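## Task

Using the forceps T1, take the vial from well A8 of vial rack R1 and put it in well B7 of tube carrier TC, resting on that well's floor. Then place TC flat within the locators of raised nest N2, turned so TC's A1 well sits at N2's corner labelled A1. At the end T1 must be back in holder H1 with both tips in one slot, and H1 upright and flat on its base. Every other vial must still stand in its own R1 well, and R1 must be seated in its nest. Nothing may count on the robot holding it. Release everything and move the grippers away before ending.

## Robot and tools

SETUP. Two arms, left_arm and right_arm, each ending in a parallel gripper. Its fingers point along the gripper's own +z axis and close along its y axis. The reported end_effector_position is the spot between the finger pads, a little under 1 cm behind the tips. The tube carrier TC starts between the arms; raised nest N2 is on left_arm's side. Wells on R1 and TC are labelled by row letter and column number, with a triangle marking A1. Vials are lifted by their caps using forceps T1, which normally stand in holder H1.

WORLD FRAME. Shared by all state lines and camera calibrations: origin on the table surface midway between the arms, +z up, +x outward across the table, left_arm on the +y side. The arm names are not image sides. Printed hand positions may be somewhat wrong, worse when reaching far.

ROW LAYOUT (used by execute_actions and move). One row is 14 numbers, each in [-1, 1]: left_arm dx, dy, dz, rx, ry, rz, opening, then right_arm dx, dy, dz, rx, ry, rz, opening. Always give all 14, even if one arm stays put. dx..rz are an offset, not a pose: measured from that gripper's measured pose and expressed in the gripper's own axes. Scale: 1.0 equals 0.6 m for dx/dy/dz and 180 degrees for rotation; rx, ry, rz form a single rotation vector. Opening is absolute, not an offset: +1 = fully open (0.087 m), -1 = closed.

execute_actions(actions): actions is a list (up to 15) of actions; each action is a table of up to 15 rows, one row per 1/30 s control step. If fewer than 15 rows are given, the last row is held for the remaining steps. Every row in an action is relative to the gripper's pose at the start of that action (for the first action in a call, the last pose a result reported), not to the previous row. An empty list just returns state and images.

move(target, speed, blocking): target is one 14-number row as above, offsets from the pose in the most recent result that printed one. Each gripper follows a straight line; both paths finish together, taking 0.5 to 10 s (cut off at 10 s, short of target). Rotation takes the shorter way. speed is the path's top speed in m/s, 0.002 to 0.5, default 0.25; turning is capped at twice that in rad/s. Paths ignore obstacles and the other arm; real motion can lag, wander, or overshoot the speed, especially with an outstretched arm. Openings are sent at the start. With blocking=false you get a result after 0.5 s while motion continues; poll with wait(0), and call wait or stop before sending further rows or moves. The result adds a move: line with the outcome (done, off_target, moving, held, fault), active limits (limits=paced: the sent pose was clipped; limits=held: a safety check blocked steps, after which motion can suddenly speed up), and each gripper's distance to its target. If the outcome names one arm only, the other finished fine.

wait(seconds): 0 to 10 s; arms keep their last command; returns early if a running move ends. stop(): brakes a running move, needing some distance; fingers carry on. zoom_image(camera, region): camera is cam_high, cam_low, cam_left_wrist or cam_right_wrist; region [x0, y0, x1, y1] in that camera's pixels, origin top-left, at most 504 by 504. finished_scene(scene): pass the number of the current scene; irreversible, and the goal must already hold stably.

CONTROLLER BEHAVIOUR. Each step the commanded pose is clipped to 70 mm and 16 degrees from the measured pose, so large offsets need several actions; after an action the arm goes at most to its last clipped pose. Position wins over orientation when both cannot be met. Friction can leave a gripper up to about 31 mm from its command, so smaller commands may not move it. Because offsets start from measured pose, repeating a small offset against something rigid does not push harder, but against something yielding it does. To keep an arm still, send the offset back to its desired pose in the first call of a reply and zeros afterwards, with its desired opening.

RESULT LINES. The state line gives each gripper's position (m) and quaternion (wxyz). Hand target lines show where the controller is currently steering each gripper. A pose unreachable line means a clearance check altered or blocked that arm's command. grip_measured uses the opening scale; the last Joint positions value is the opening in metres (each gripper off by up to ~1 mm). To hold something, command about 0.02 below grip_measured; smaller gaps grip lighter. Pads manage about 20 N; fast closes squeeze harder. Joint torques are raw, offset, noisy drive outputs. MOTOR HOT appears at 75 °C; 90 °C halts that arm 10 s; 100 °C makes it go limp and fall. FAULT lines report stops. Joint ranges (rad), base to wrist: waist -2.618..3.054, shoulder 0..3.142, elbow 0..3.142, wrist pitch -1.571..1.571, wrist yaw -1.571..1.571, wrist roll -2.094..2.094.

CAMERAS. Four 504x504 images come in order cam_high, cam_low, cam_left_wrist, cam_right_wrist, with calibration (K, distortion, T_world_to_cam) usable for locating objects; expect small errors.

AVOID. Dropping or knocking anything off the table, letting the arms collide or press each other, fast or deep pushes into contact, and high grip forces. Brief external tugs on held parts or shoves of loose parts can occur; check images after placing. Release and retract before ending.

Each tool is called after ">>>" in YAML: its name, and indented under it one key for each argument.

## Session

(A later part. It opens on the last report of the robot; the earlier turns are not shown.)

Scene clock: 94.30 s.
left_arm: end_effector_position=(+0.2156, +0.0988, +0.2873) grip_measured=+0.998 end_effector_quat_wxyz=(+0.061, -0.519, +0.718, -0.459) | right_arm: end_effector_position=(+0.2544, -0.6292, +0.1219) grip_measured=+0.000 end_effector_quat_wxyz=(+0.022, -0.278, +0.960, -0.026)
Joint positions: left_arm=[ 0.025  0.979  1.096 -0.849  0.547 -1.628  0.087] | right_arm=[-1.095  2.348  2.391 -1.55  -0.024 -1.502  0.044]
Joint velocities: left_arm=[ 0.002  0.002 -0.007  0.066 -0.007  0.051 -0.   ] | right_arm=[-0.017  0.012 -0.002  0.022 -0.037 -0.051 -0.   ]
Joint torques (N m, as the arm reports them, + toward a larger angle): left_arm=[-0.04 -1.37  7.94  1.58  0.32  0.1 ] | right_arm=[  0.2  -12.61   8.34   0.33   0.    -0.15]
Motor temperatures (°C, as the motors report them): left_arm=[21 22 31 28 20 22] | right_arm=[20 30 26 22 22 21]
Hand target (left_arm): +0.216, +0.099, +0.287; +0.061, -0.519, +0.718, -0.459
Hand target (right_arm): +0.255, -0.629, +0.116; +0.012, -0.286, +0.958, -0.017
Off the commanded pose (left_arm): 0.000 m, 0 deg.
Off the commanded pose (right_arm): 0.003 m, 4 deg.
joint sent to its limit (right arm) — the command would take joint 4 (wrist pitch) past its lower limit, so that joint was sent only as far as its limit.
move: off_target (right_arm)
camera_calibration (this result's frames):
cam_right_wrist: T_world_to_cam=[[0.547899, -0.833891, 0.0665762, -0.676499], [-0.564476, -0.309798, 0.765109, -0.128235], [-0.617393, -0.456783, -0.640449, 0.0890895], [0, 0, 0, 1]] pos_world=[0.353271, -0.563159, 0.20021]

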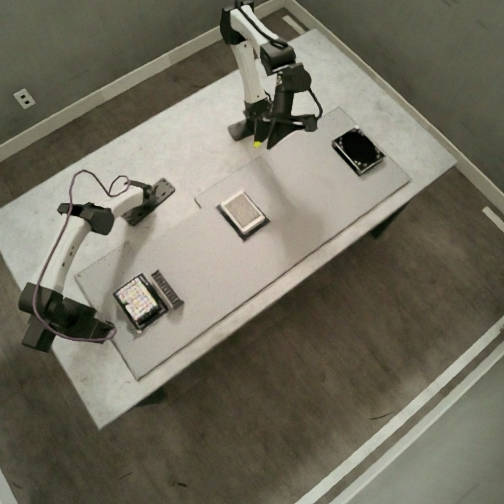

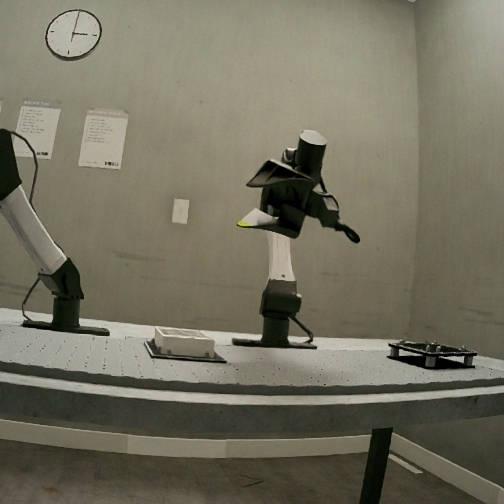

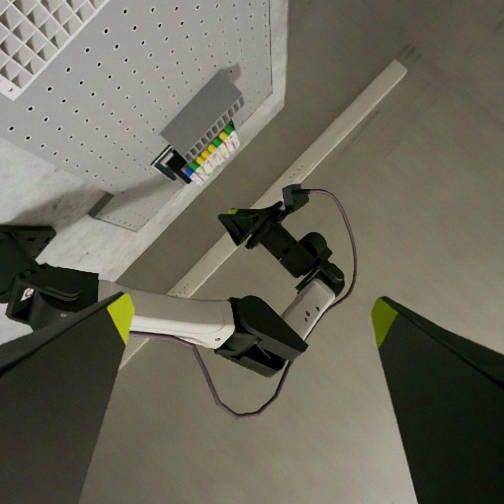

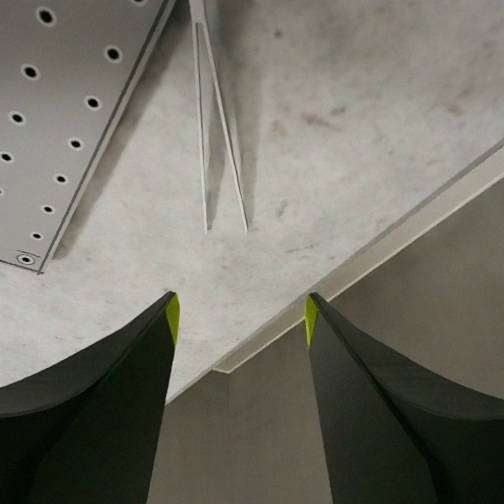

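>>> move:
  target: [0,0,0,0,0,0,1,0.082,0.01,0.12,0,0,0,0]
  speed: 0.05

Scene clock: 97.40 s.
left_arm: end_effector_position=(+0.2156, +0.0988, +0.2873) grip_measured=+0.998 end_effector_quat_wxyz=(+0.061, -0.519, +0.718, -0.459) | right_arm: end_effector_position=(+0.2153, -0.6546, +0.0507) grip_measured=+0.000 end_effector_quat_wxyz=(+0.018, -0.276, +0.961, -0.027)
Joint positions: left_arm=[ 0.025  0.979  1.096 -0.849  0.547 -1.628  0.087] | right_arm=[-1.194  2.299  2.019 -1.231 -0.021 -1.597  0.044]
Joint velocities: left_arm=[ 0.007  0.002  0.002  0.037 -0.037 -0.022  0.001] | right_arm=[ 0.012  0.012  0.002 -0.051  0.037 -0.037 -0.   ]
Joint torques (N m, as the arm reports them, + toward a larger angle): left_arm=[ 0.03 -1.52  7.98  1.62  0.28  0.11] | right_arm=[ -1.04 -15.72   4.58   0.67  -0.22  -0.13]
Motor temperatures (°C, as the motors report them): left_arm=[21 22 31 28 20 22] | right_arm=[20 31 26 22 22 21]
Hand target (left_arm): +0.216, +0.099, +0.287; +0.061, -0.519, +0.718, -0.459
Hand target (right_arm): +0.213, -0.653, +0.049; +0.021, -0.278, +0.960, -0.026
Off the commanded pose (left_arm): 0.000 m, 0 deg.
Off the commanded pose (right_arm): 0.003 m, 1 deg.
move: done
camera_calibration (this result's frames):
cam_right_wrist: T_world_to_cam=[[0.544271, -0.836333, 0.0656939, -0.672237], [-0.560137, -0.303996, 0.770605, -0.101066], [-0.624512, -0.456216, -0.633918, 0.00937583], [0, 0, 0, 1]] pos_world=[0.315123, -0.588661, 0.127988]

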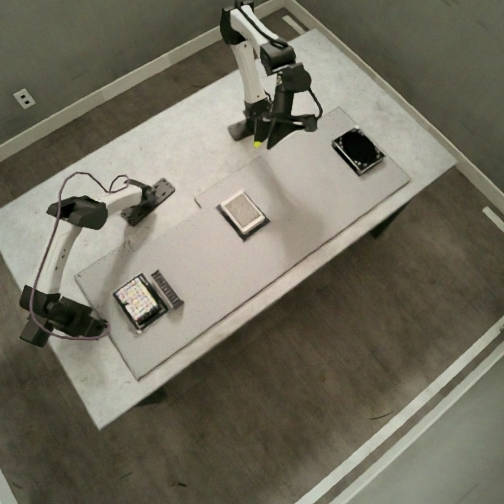

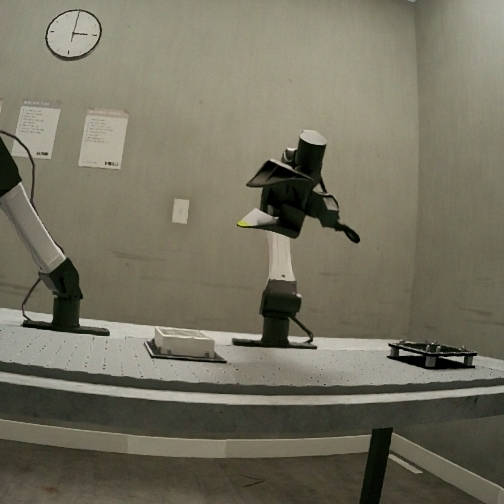

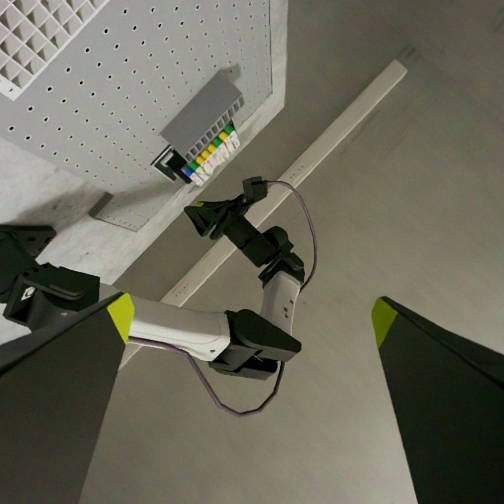

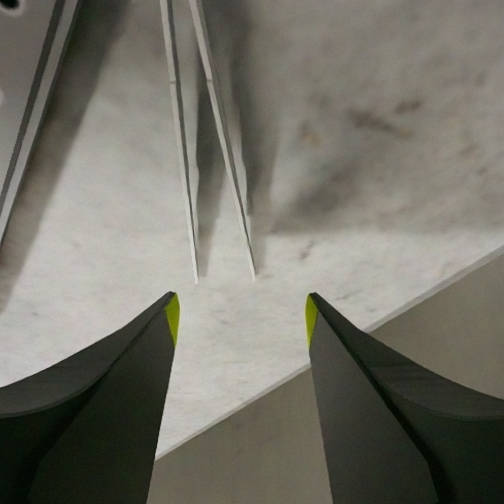

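>>> move:
  target: [0,0,0,0,0,0,1,0,0.015,0.072,0,0,0,0]
  speed: 0.02

>>> move:
  target: [0,0,0,0,0,0,1,0,0,0,0,0,0,-0.8]

>>> move:
  target: [0,0,0,0,0,0,1,0,0,-0.15,0,0,0,-0.8]
  speed: 0.04

Scene clock: 100.50 s.
left_arm: end_effector_position=(+0.2156, +0.0988, +0.2873) grip_measured=+0.998 end_effector_quat_wxyz=(+0.061, -0.519, +0.718, -0.459) | right_arm: end_effector_position=(+0.2137, -0.6518, +0.0193) grip_measured=+0.000 end_effector_quat_wxyz=(+0.019, -0.276, +0.961, -0.031)
Joint positions: left_arm=[ 0.025  0.979  1.096 -0.849  0.547 -1.628  0.087] | right_arm=[-1.194  2.288  1.875 -1.087 -0.021 -1.598  0.044]
Joint velocities: left_arm=[ 0.002  0.002  0.012 -0.051 -0.037  0.037  0.001] | right_arm=[ 0.002 -0.012 -0.002  0.037  0.007 -0.007 -0.   ]
Joint torques (N m, as the arm reports them, + toward a larger angle): left_arm=[ 0.17 -1.5   8.01  1.6   0.31  0.1 ] | right_arm=[ -0.58 -13.82   3.63   0.82  -0.14  -0.04]
Motor temperatures (°C, as the motors report them): left_arm=[21 22 31 28 20 22] | right_arm=[20 33 26 22 21 21]
Hand target (left_arm): +0.216, +0.099, +0.287; +0.061, -0.519, +0.718, -0.459
Hand target (right_arm): +0.212, -0.648, +0.007; +0.018, -0.275, +0.961, -0.026
Off the commanded pose (left_arm): 0.000 m, 0 deg.
Off the commanded pose (right_arm): 0.013 m, 1 deg.
move: off_target (right_arm)
camera_calibration (this result's frames):
cam_right_wrist: T_world_to_cam=[[0.544235, -0.835521, 0.0755841, -0.666638], [-0.563882, -0.297607, 0.770368, -0.0719518], [-0.621164, -0.461882, -0.633103, -0.0147221], [0, 0, 0, 1]] pos_world=[0.313091, -0.585203, 0.0964959]

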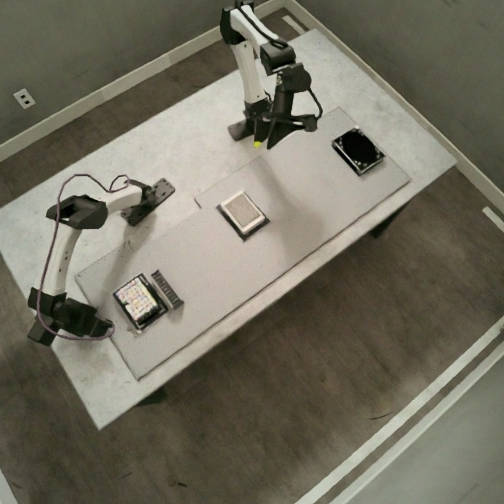

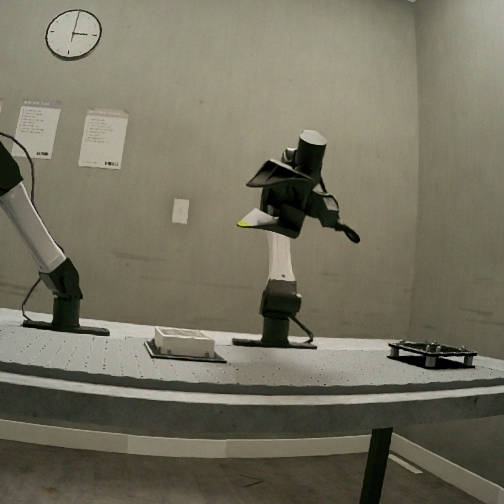

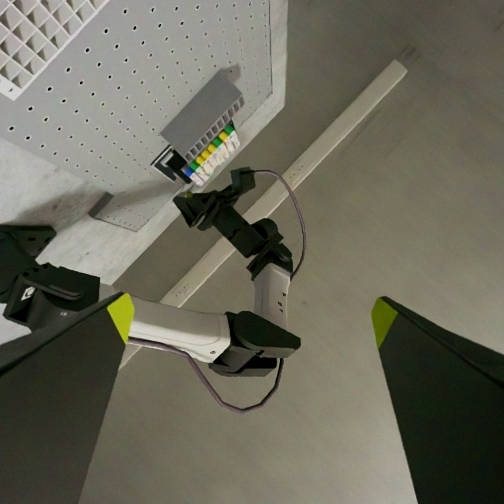

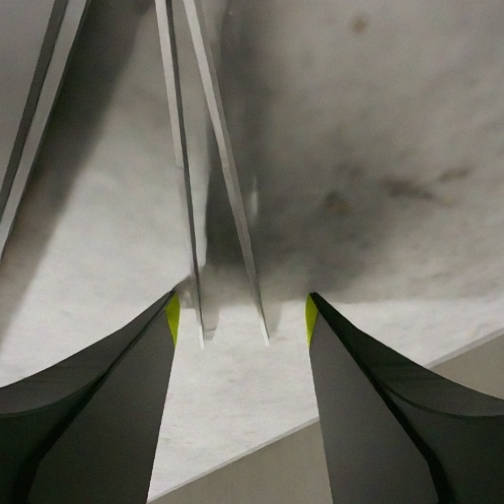

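Scene clock: 101.00 s.
left_arm: end_effector_position=(+0.2156, +0.0988, +0.2873) grip_measured=+0.998 end_effector_quat_wxyz=(+0.061, -0.519, +0.718, -0.459) | right_arm: end_effector_position=(+0.2127, -0.6502, +0.0193) grip_measured=-0.800 end_effector_quat_wxyz=(+0.018, -0.276, +0.961, -0.028)
Joint positions: left_arm=[ 0.025  0.979  1.096 -0.849  0.547 -1.628  0.087] | right_arm=[-1.194  2.288  1.875 -1.095 -0.021 -1.597  0.009]
Joint velocities: left_arm=[-0.012  0.007 -0.002 -0.037  0.022 -0.007  0.001] | right_arm=[-0.012 -0.002 -0.012  0.022 -0.037 -0.051  0.001]
Joint torques (N m, as the arm reports them, + toward a larger angle): left_arm=[ 0.05 -1.56  8.03  1.56  0.34  0.09] | right_arm=[ -0.55 -14.36   6.69   0.53  -0.13  -0.04]
Motor temperatures (°C, as the motors report them): left_arm=[21 22 31 28 20 22] | right_arm=[20 33 26 22 21 21]
Hand target (left_arm): +0.216, +0.099, +0.287; +0.061, -0.519, +0.718, -0.459
Hand target (right_arm): +0.214, -0.652, +0.019; +0.019, -0.276, +0.961, -0.031
Off the commanded pose (left_arm): 0.000 m, 0 deg.
Off the commanded pose (right_arm): 0.002 m, 0 deg.
move: done
camera_calibration (this result's frames):
cam_right_wrist: T_world_to_cam=[[0.54418, -0.836179, 0.0683555, -0.665039], [-0.56118, -0.302223, 0.770544, -0.0756099], [-0.623654, -0.457675, -0.63371, -0.0112688], [0, 0, 0, 1]] pos_world=[0.312442, -0.5841, 0.0965787]

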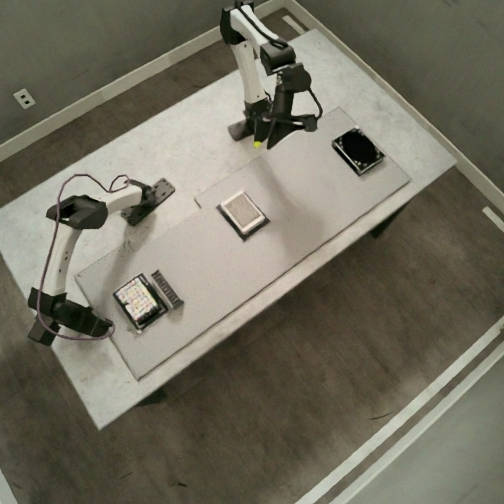

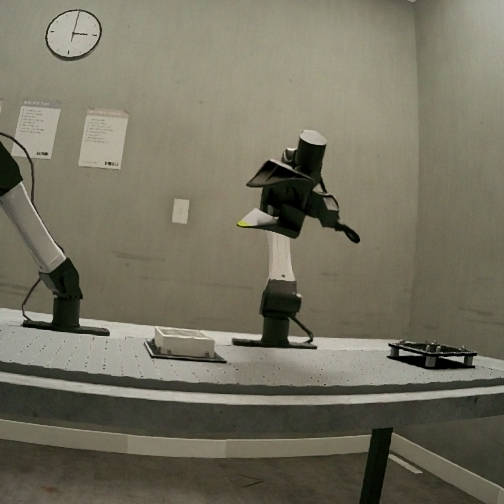

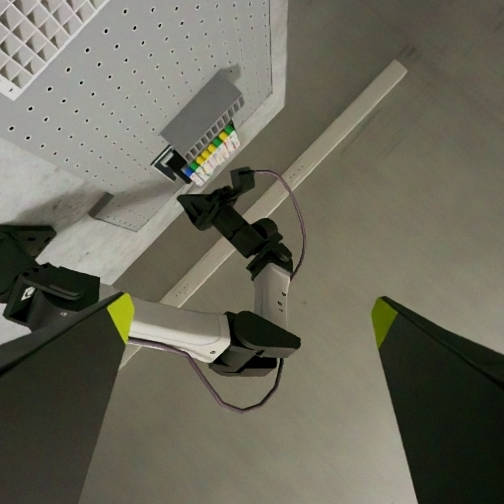

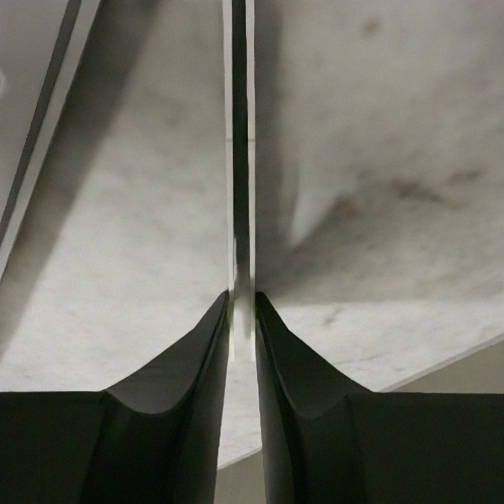

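Scene clock: 103.67 s.
left_arm: end_effector_position=(+0.2156, +0.0988, +0.2873) grip_measured=+0.998 end_effector_quat_wxyz=(+0.061, -0.519, +0.718, -0.459) | right_arm: end_effector_position=(+0.2103, -0.6461, +0.1018) grip_measured=-0.800 end_effector_quat_wxyz=(+0.018, -0.276, +0.961, -0.026)
Joint positions: left_arm=[ 0.025  0.979  1.096 -0.849  0.547 -1.628  0.087] | right_arm=[-1.194  2.263  2.162 -1.411 -0.021 -1.597  0.009]
Joint velocities: left_arm=[-0.017  0.002 -0.002  0.022  0.081 -0.007 -0.   ] | right_arm=[ 0.002  0.007  0.002  0.007  0.007 -0.007 -0.001]
Joint torques (N m, as the arm reports them, + toward a larger angle): left_arm=[ 0.02 -1.45  8.02  1.59  0.32  0.08] | right_arm=[ -0.75 -14.8    8.35   0.31  -0.11  -0.06]
Motor temperatures (°C, as the motors report them): left_arm=[21 22 31 28 20 22] | right_arm=[20 34 26 22 21 21]
Hand target (left_arm): +0.216, +0.099, +0.287; +0.061, -0.519, +0.718, -0.459
Hand target (right_arm): +0.209, -0.646, +0.109; +0.018, -0.276, +0.961, -0.028
Off the commanded pose (left_arm): 0.000 m, 0 deg.
Off the commanded pose (right_arm): 0.008 m, 0 deg.
move: done
camera_calibration (this result's frames):
cam_right_wrist: T_world_to_cam=[[0.544334, -0.83644, 0.0637925, -0.665696], [-0.559392, -0.305264, 0.770646, -0.141629], [-0.625125, -0.455173, -0.634063, 0.0433334], [0, 0, 0, 1]] pos_world=[0.310223, -0.580324, 0.179088]

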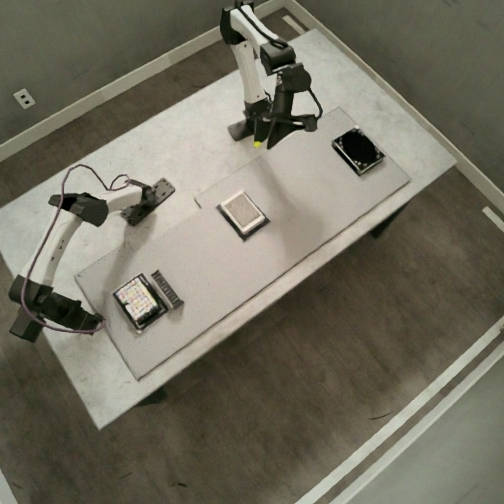

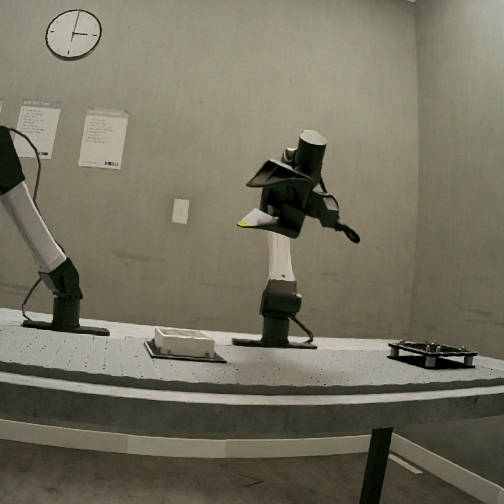

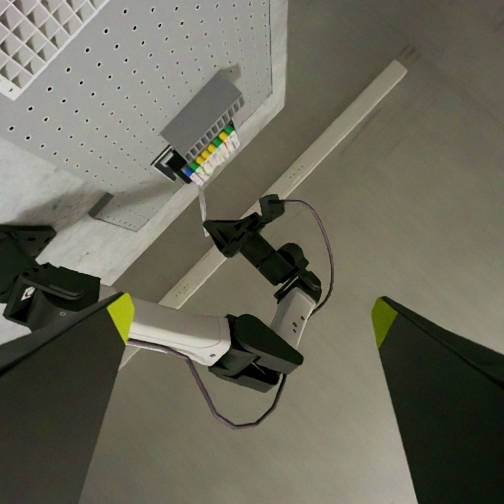

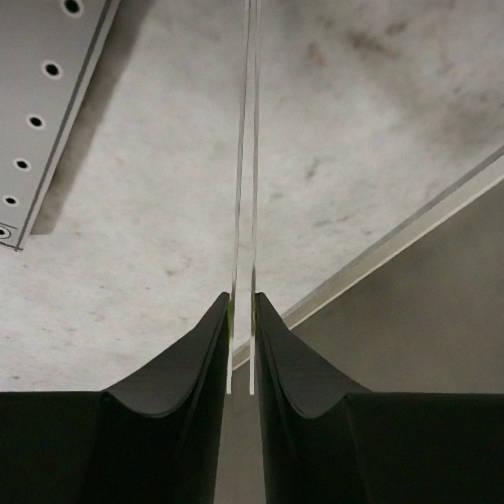

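>>> move:
  target: [0,0,0,0,0,0,1,0,0,0.15,0,0,0,-0.8]
  speed: 0.03

>>> move:
  target: [0,0,0,0,0,0,1,0,0,0,0,0,0,-0.2]

>>> move:
  target: [0,0,0,0,0,0,1,-0.09,0,0.005,0,0,0,-0.2]
  speed: 0.03

>>> move:
  target: [0,0,0,0,0,0,1,0,0,0,0,0,0,-0.86]

>>> move:
  target: [0,0,0,0,0,0,1,0,0,-0.2,0,0,0,-0.86]
  speed: 0.04

Scene clock: 107.70 s.
left_arm: end_effector_position=(+0.2156, +0.0988, +0.2873) grip_measured=+0.998 end_effector_quat_wxyz=(+0.061, -0.519, +0.718, -0.459) | right_arm: end_effector_position=(+0.2156, -0.6551, +0.0339) grip_measured=-0.800 end_effector_quat_wxyz=(+0.023, -0.276, +0.960, -0.046)
Joint positions: left_arm=[ 0.025  0.979  1.096 -0.849  0.547 -1.628  0.087] | right_arm=[-1.194  2.263  1.889 -1.097 -0.021 -1.597  0.009]
Joint velocities: left_arm=[ 0.007  0.002 -0.012 -0.007  0.037 -0.022 -0.002] | right_arm=[-0.002 -0.007  0.017  0.081 -0.037  0.022  0.001]
Joint torques (N m, as the arm reports them, + toward a larger angle): left_arm=[ 0.02 -1.46  8.03  1.59  0.35  0.08] | right_arm=[ -0.42 -11.71   4.65   0.68  -0.15   0.  ]
Motor temperatures (°C, as the motors report them): left_arm=[21 22 31 28 20 22] | right_arm=[20 35 26 22 21 21]
Hand target (left_arm): +0.216, +0.099, +0.287; +0.061, -0.519, +0.718, -0.459
Hand target (right_arm): +0.213, -0.649, +0.013; +0.018, -0.276, +0.961, -0.026
Off the commanded pose (left_arm): 0.000 m, 0 deg.
Off the commanded pose (right_arm): 0.023 m, 2 deg.
move: off_target (right_arm)
camera_calibration (this result's frames):
cam_right_wrist: T_world_to_cam=[[0.542573, -0.833445, 0.1048, -0.670824], [-0.575469, -0.277915, 0.769155, -0.0676447], [-0.611923, -0.477632, -0.630411, -0.0182024], [0, 0, 0, 1]] pos_world=[0.313906, -0.586589, 0.110856]

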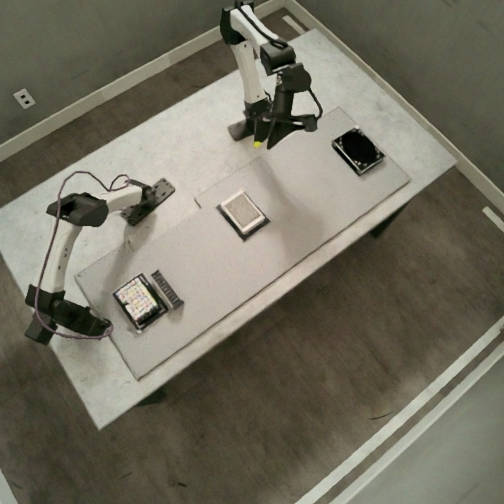

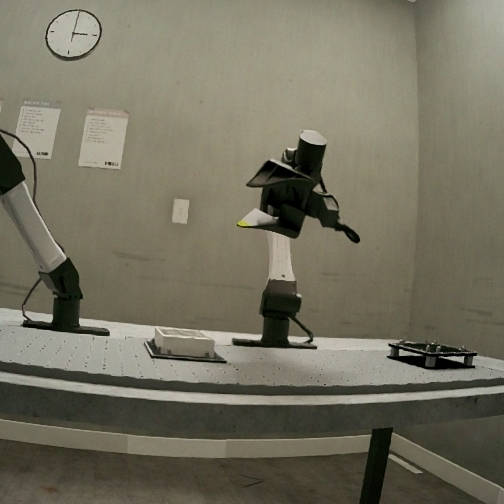

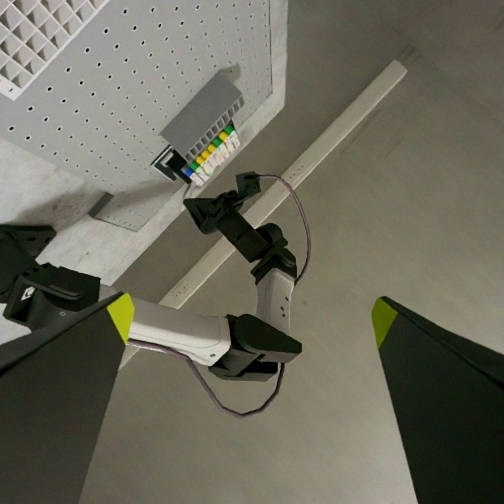

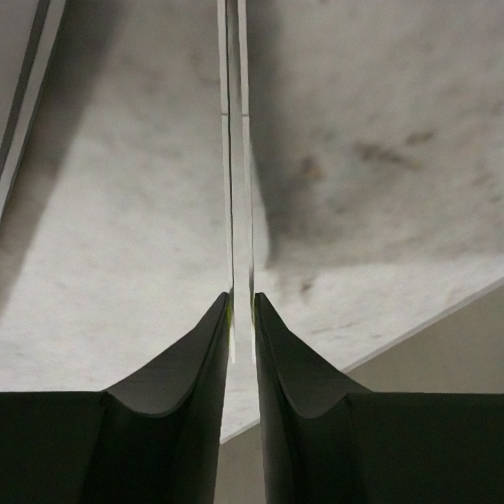

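Scene clock: 108.20 s.
left_arm: end_effector_position=(+0.2156, +0.0988, +0.2873) grip_measured=+0.998 end_effector_quat_wxyz=(+0.061, -0.519, +0.718, -0.459) | right_arm: end_effector_position=(+0.2156, -0.6551, +0.0339) grip_measured=-0.200 end_effector_quat_wxyz=(+0.023, -0.276, +0.960, -0.046)
Joint positions: left_arm=[ 0.025  0.979  1.096 -0.849  0.547 -1.628  0.087] | right_arm=[-1.194  2.263  1.889 -1.097 -0.021 -1.597  0.035]
Joint velocities: left_arm=[ 0.002 -0.022 -0.022 -0.051 -0.051 -0.095 -0.   ] | right_arm=[-0.012 -0.012  0.007 -0.022  0.051 -0.022 -0.001]
Joint torques (N m, as the arm reports them, + toward a larger angle): left_arm=[-0.07 -1.5   7.99  1.58  0.33  0.11] | right_arm=[ -0.54 -14.33   6.68   0.57  -0.15  -0.03]
Motor temperatures (°C, as the motors report them): left_arm=[21 22 31 28 20 22] | right_arm=[20 35 26 22 21 21]
Hand target (left_arm): +0.216, +0.099, +0.287; +0.061, -0.519, +0.718, -0.459
Hand target (right_arm): +0.216, -0.655, +0.034; +0.023, -0.276, +0.960, -0.046
Off the commanded pose (left_arm): 0.000 m, 0 deg.
Off the commanded pose (right_arm): 0.000 m, 0 deg.
move: done
camera_calibration (this result's frames):
cam_right_wrist: T_world_to_cam=[[0.542573, -0.833445, 0.1048, -0.670824], [-0.575469, -0.277915, 0.769155, -0.0676447], [-0.611923, -0.477632, -0.630411, -0.0182024], [0, 0, 0, 1]] pos_world=[0.313906, -0.586589, 0.110856]

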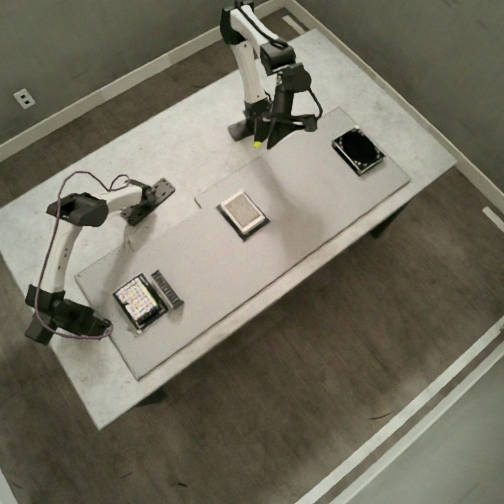

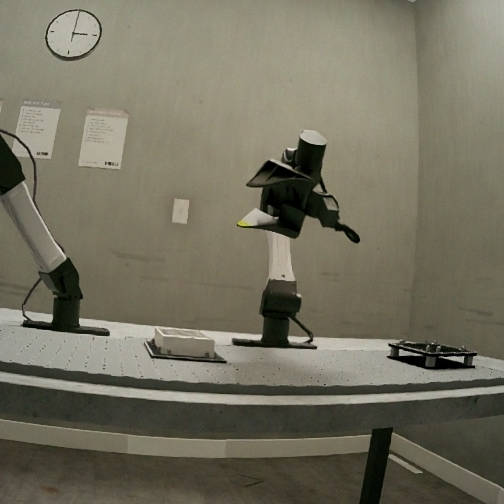

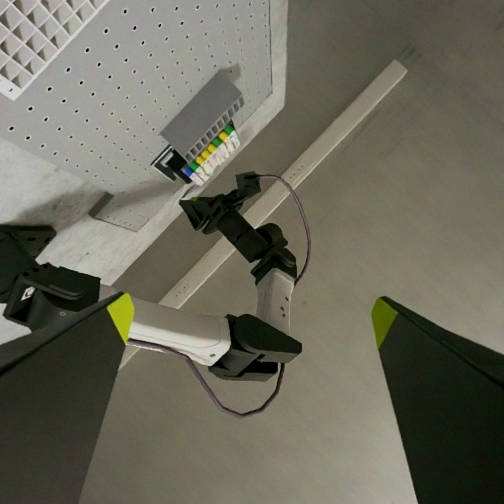

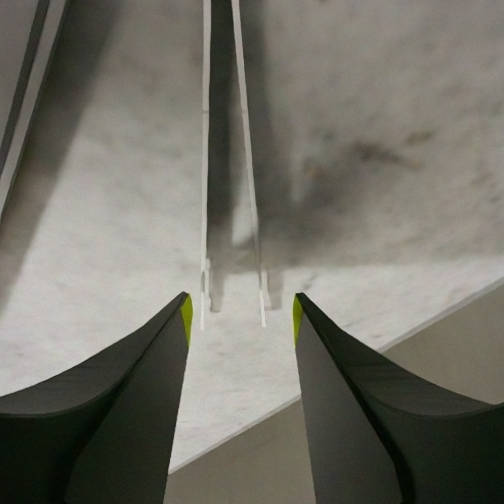

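Scene clock: 110.30 s.
left_arm: end_effector_position=(+0.2156, +0.0988, +0.2873) grip_measured=+0.998 end_effector_quat_wxyz=(+0.061, -0.519, +0.718, -0.459) | right_arm: end_effector_position=(+0.2596, -0.6255, +0.0334) grip_measured=-0.200 end_effector_quat_wxyz=(+0.028, -0.278, +0.959, -0.043)
Joint positions: left_arm=[ 0.025  0.979  1.096 -0.849  0.547 -1.628  0.087] | right_arm=[-1.08   2.263  1.889 -1.097 -0.021 -1.489  0.035]
Joint velocities: left_arm=[ 0.007 -0.007 -0.017  0.037 -0.051 -0.051  0.   ] | right_arm=[-0.007  0.022 -0.007  0.007 -0.022 -0.007  0.   ]
Joint torques (N m, as the arm reports them, + toward a larger angle): left_arm=[ 0.1  -1.46  8.06  1.58  0.32  0.11] | right_arm=[  0.   -13.33   7.54   0.56  -0.07   0.08]
Motor temperatures (°C, as the motors report them): left_arm=[21 22 31 28 20 22] | right_arm=[20 36 26 22 21 21]
Hand target (left_arm): +0.216, +0.099, +0.287; +0.061, -0.519, +0.718, -0.459
Hand target (right_arm): +0.262, -0.627, +0.031; +0.024, -0.276, +0.960, -0.045
Off the commanded pose (left_arm): 0.000 m, 0 deg.
Off the commanded pose (right_arm): 0.003 m, 1 deg.
move: done
camera_calibration (this result's frames):
cam_right_wrist: T_world_to_cam=[[0.547005, -0.830842, 0.102404, -0.669443], [-0.579594, -0.287613, 0.762463, -0.038541], [-0.604033, -0.476424, -0.638877, 0.0215465], [0, 0, 0, 1]] pos_world=[0.356865, -0.557021, 0.111705]

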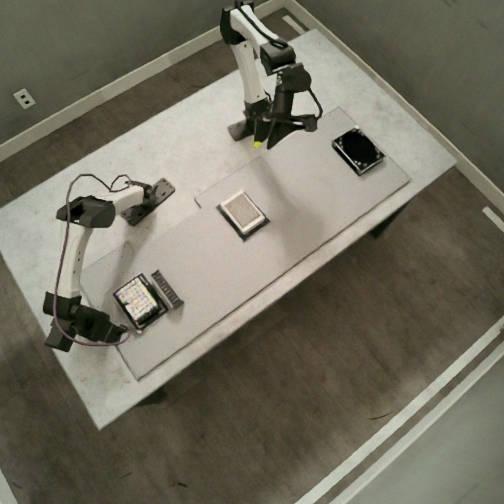

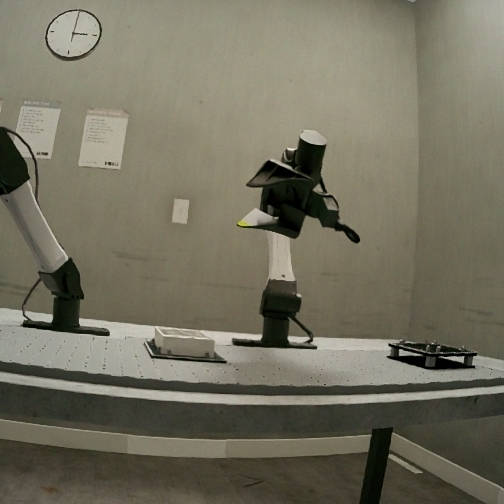

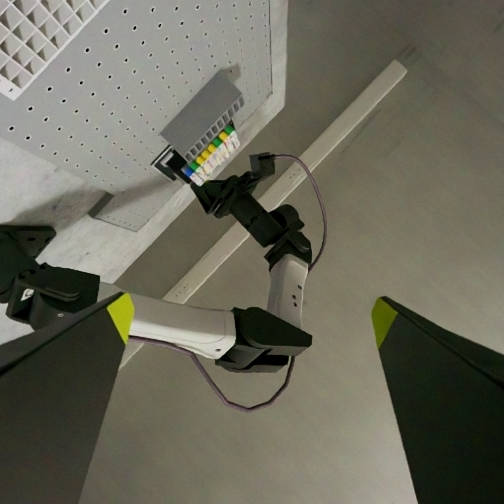

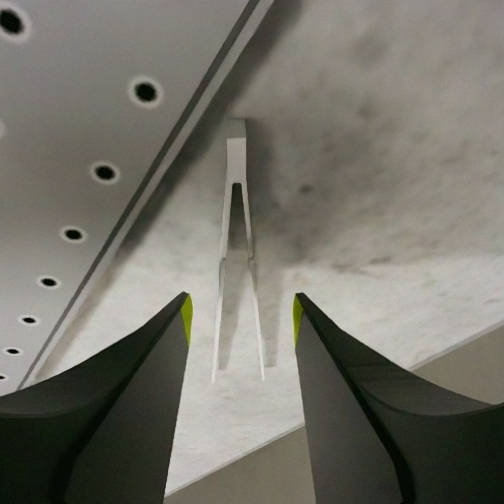

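Scene clock: 110.80 s.
left_arm: end_effector_position=(+0.2156, +0.0988, +0.2873) grip_measured=+0.998 end_effector_quat_wxyz=(+0.061, -0.519, +0.718, -0.459) | right_arm: end_effector_position=(+0.2596, -0.6255, +0.0334) grip_measured=-0.860 end_effector_quat_wxyz=(+0.028, -0.278, +0.959, -0.043)
Joint positions: left_arm=[ 0.025  0.979  1.096 -0.849  0.547 -1.628  0.087] | right_arm=[-1.08   2.263  1.889 -1.097 -0.021 -1.489  0.006]
Joint velocities: left_arm=[ 0.012  0.012 -0.002  0.037 -0.037  0.022 -0.   ] | right_arm=[-0.007 -0.007 -0.012  0.022 -0.037  0.022 -0.001]
Joint torques (N m, as the arm reports them, + toward a larger angle): left_arm=[ 0.04 -1.47  7.96  1.59  0.32  0.08] | right_arm=[ -0.72 -14.46   6.8    0.57  -0.14  -0.05]
Motor temperatures (°C, as the motors report them): left_arm=[21 22 31 28 20 22] | right_arm=[20 36 26 22 21 21]
Hand target (left_arm): +0.216, +0.099, +0.287; +0.061, -0.519, +0.718, -0.459
Hand target (right_arm): +0.260, -0.626, +0.033; +0.028, -0.278, +0.959, -0.043
Off the commanded pose (left_arm): 0.000 m, 0 deg.
Off the commanded pose (right_arm): 0.000 m, 0 deg.
move: done
camera_calibration (this result's frames):
cam_right_wrist: T_world_to_cam=[[0.547005, -0.830842, 0.102404, -0.669443], [-0.579594, -0.287613, 0.762463, -0.038541], [-0.604033, -0.476424, -0.638877, 0.0215465], [0, 0, 0, 1]] pos_world=[0.356865, -0.557021, 0.111705]

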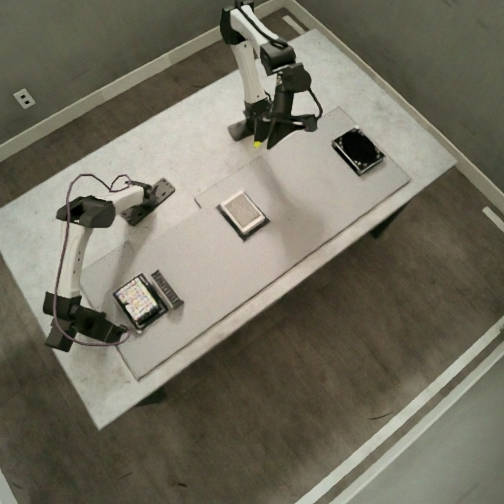

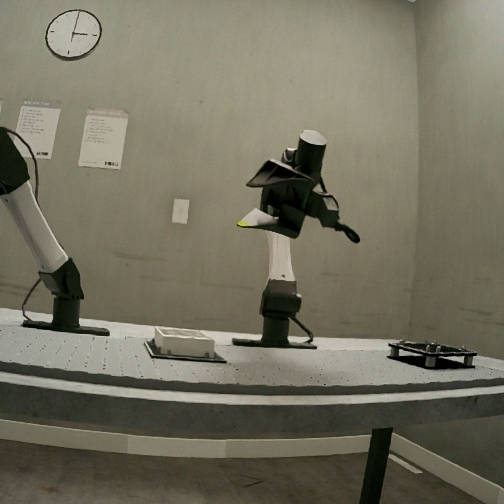

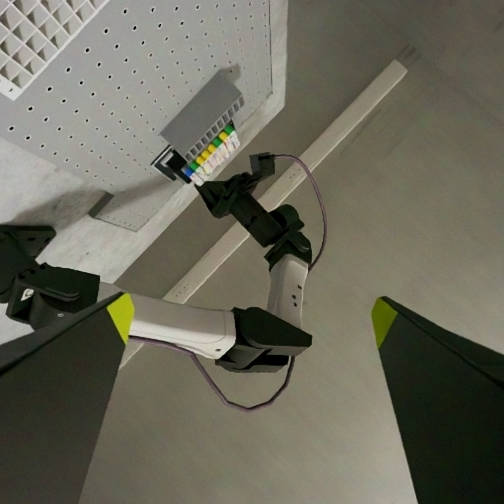

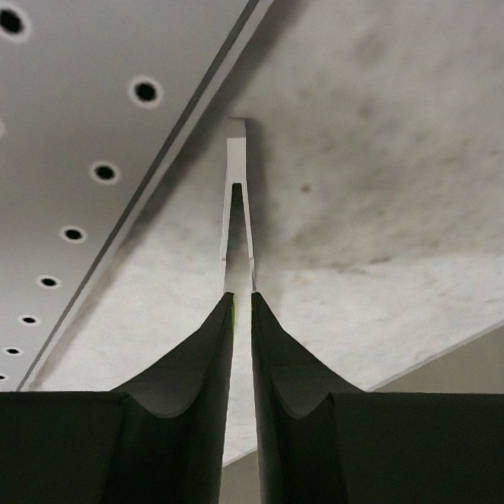

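Scene clock: 114.23 s.
left_arm: end_effector_position=(+0.2156, +0.0988, +0.2873) grip_measured=+0.998 end_effector_quat_wxyz=(+0.061, -0.519, +0.718, -0.459) | right_arm: end_effector_position=(+0.2531, -0.6169, +0.1572) grip_measured=-0.860 end_effector_quat_wxyz=(+0.033, -0.278, +0.958, -0.056)
Joint positions: left_arm=[ 0.025  0.979  1.096 -0.849  0.547 -1.628  0.087] | right_arm=[-1.08   2.239  2.344 -1.548 -0.021 -1.489  0.006]
Joint velocities: left_arm=[ 0.017 -0.002  0.012 -0.022  0.022 -0.095 -0.001] | right_arm=[ 0.007 -0.002 -0.002 -0.037  0.007  0.007 -0.001]
Joint torques (N m, as the arm reports them, + toward a larger angle): left_arm=[ 0.13 -1.45  8.02  1.57  0.33  0.1 ] | right_arm=[ -0.82 -12.02   7.92   0.43  -0.14  -0.09]
Motor temperatures (°C, as the motors report them): left_arm=[21 22 31 28 20 22] | right_arm=[20 37 27 22 21 21]
Hand target (left_arm): +0.216, +0.099, +0.287; +0.061, -0.519, +0.718, -0.459
Hand target (right_arm): +0.251, -0.617, +0.153; +0.028, -0.279, +0.959, -0.045
Off the commanded pose (left_arm): 0.000 m, 0 deg.
Off the commanded pose (right_arm): 0.005 m, 2 deg.
joint sent to its limit (right arm) — the command would take joint 4 (wrist pitch) past its lower limit, so that joint was sent only as far as its limit.
move: done
camera_calibration (this result's frames):
cam_right_wrist: T_world_to_cam=[[0.545087, -0.828297, 0.129629, -0.673681], [-0.59217, -0.270928, 0.758902, -0.120162], [-0.593477, -0.49043, -0.638172, 0.0893844], [0, 0, 0, 1]] pos_world=[0.349106, -0.546726, 0.235562]

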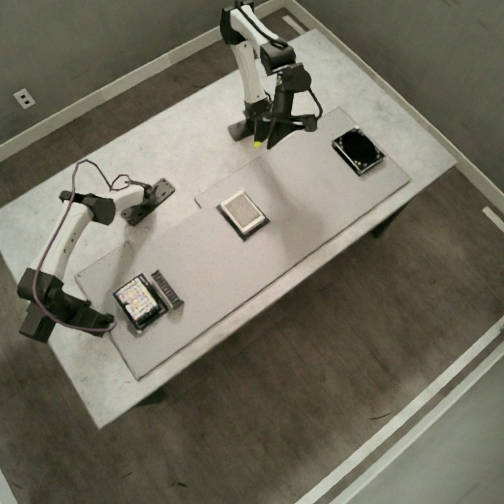

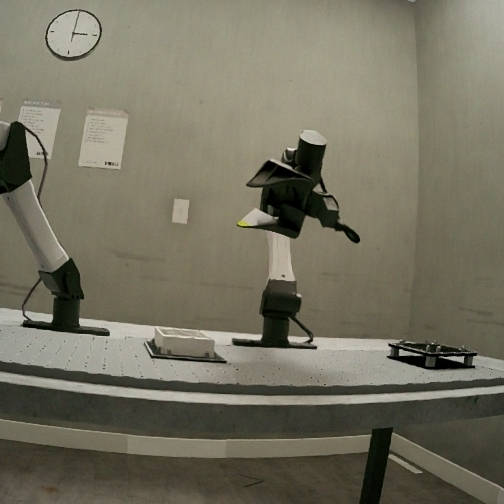

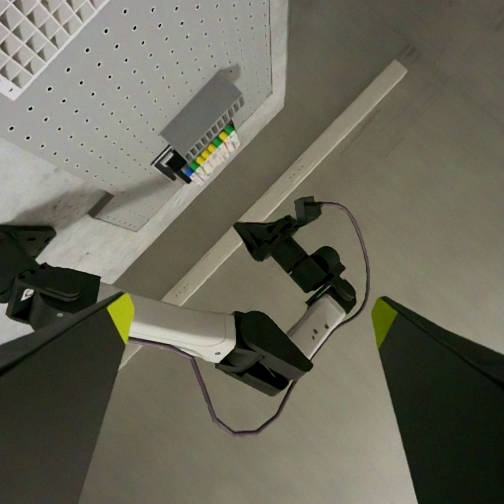

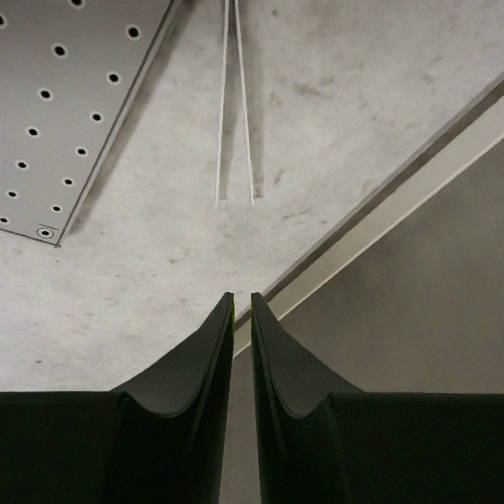

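>>> move:
  target: [0,0,0,0,0,0,1,-0.047,0.013,0.255,-0.015,0,0,-0.3]
  speed: 0.04

Scene clock: 119.10 s.
left_arm: end_effector_position=(+0.2156, +0.0988, +0.2873) grip_measured=+0.998 end_effector_quat_wxyz=(+0.061, -0.519, +0.718, -0.459) | right_arm: end_effector_position=(+0.2868, -0.6161, +0.0233) grip_measured=-0.300 end_effector_quat_wxyz=(+0.033, -0.280, +0.958, -0.049)
Joint positions: left_arm=[ 0.025  0.979  1.096 -0.849  0.547 -1.628  0.087] | right_arm=[-1.022  2.295  1.901 -1.061 -0.021 -1.433  0.031]
Joint velocities: left_arm=[-0.007  0.002  0.002  0.051 -0.051  0.037  0.001] | right_arm=[-0.002 -0.002 -0.007 -0.037  0.051  0.007  0.   ]
Joint torques (N m, as the arm reports them, + toward a larger angle): left_arm=[ 0.11 -1.44  7.96  1.58  0.31  0.09] | right_arm=[  0.16 -12.58   4.38   0.71  -0.13   0.04]
Motor temperatures (°C, as the motors report them): left_arm=[21 22 31 29 20 22] | right_arm=[20 38 26 22 21 21]
Hand target (left_arm): +0.216, +0.099, +0.287; +0.061, -0.519, +0.718, -0.459
Hand target (right_arm): +0.286, -0.609, +0.005; +0.027, -0.279, +0.960, -0.032
Off the commanded pose (left_arm): 0.000 m, 0 deg.
Off the commanded pose (right_arm): 0.019 m, 2 deg.
move: off_target (right_arm)
camera_calibration (this result's frames):
cam_right_wrist: T_world_to_cam=[[0.547943, -0.828303, 0.116929, -0.674492], [-0.58949, -0.283167, 0.756517, -0.00658805], [-0.593515, -0.483457, -0.643436, 0.0287372], [0, 0, 0, 1]] pos_world=[0.382755, -0.546656, 0.102342]

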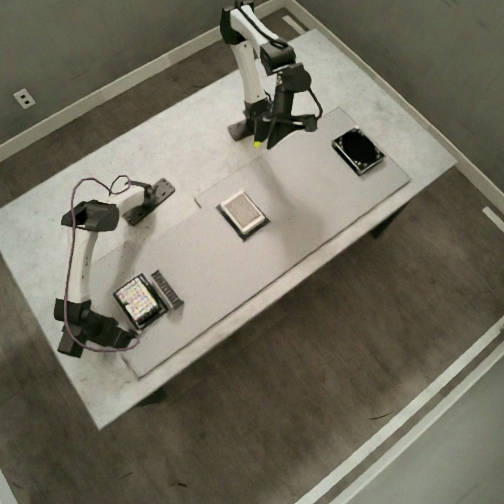

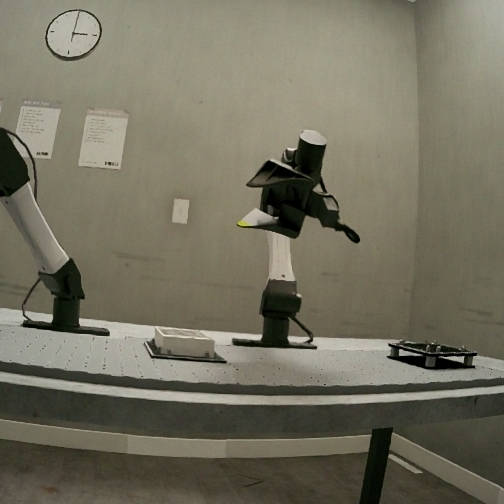

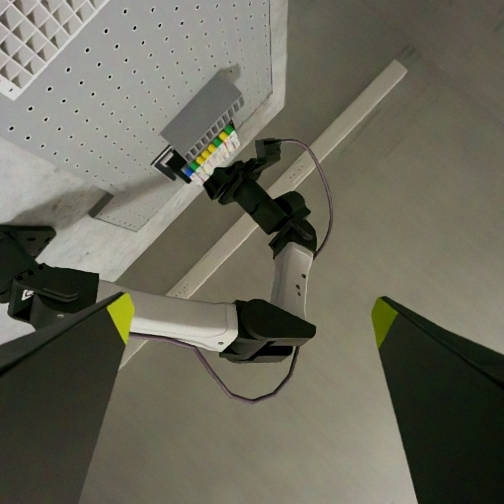

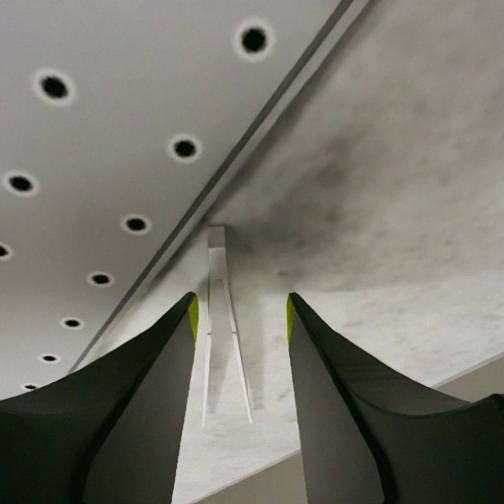

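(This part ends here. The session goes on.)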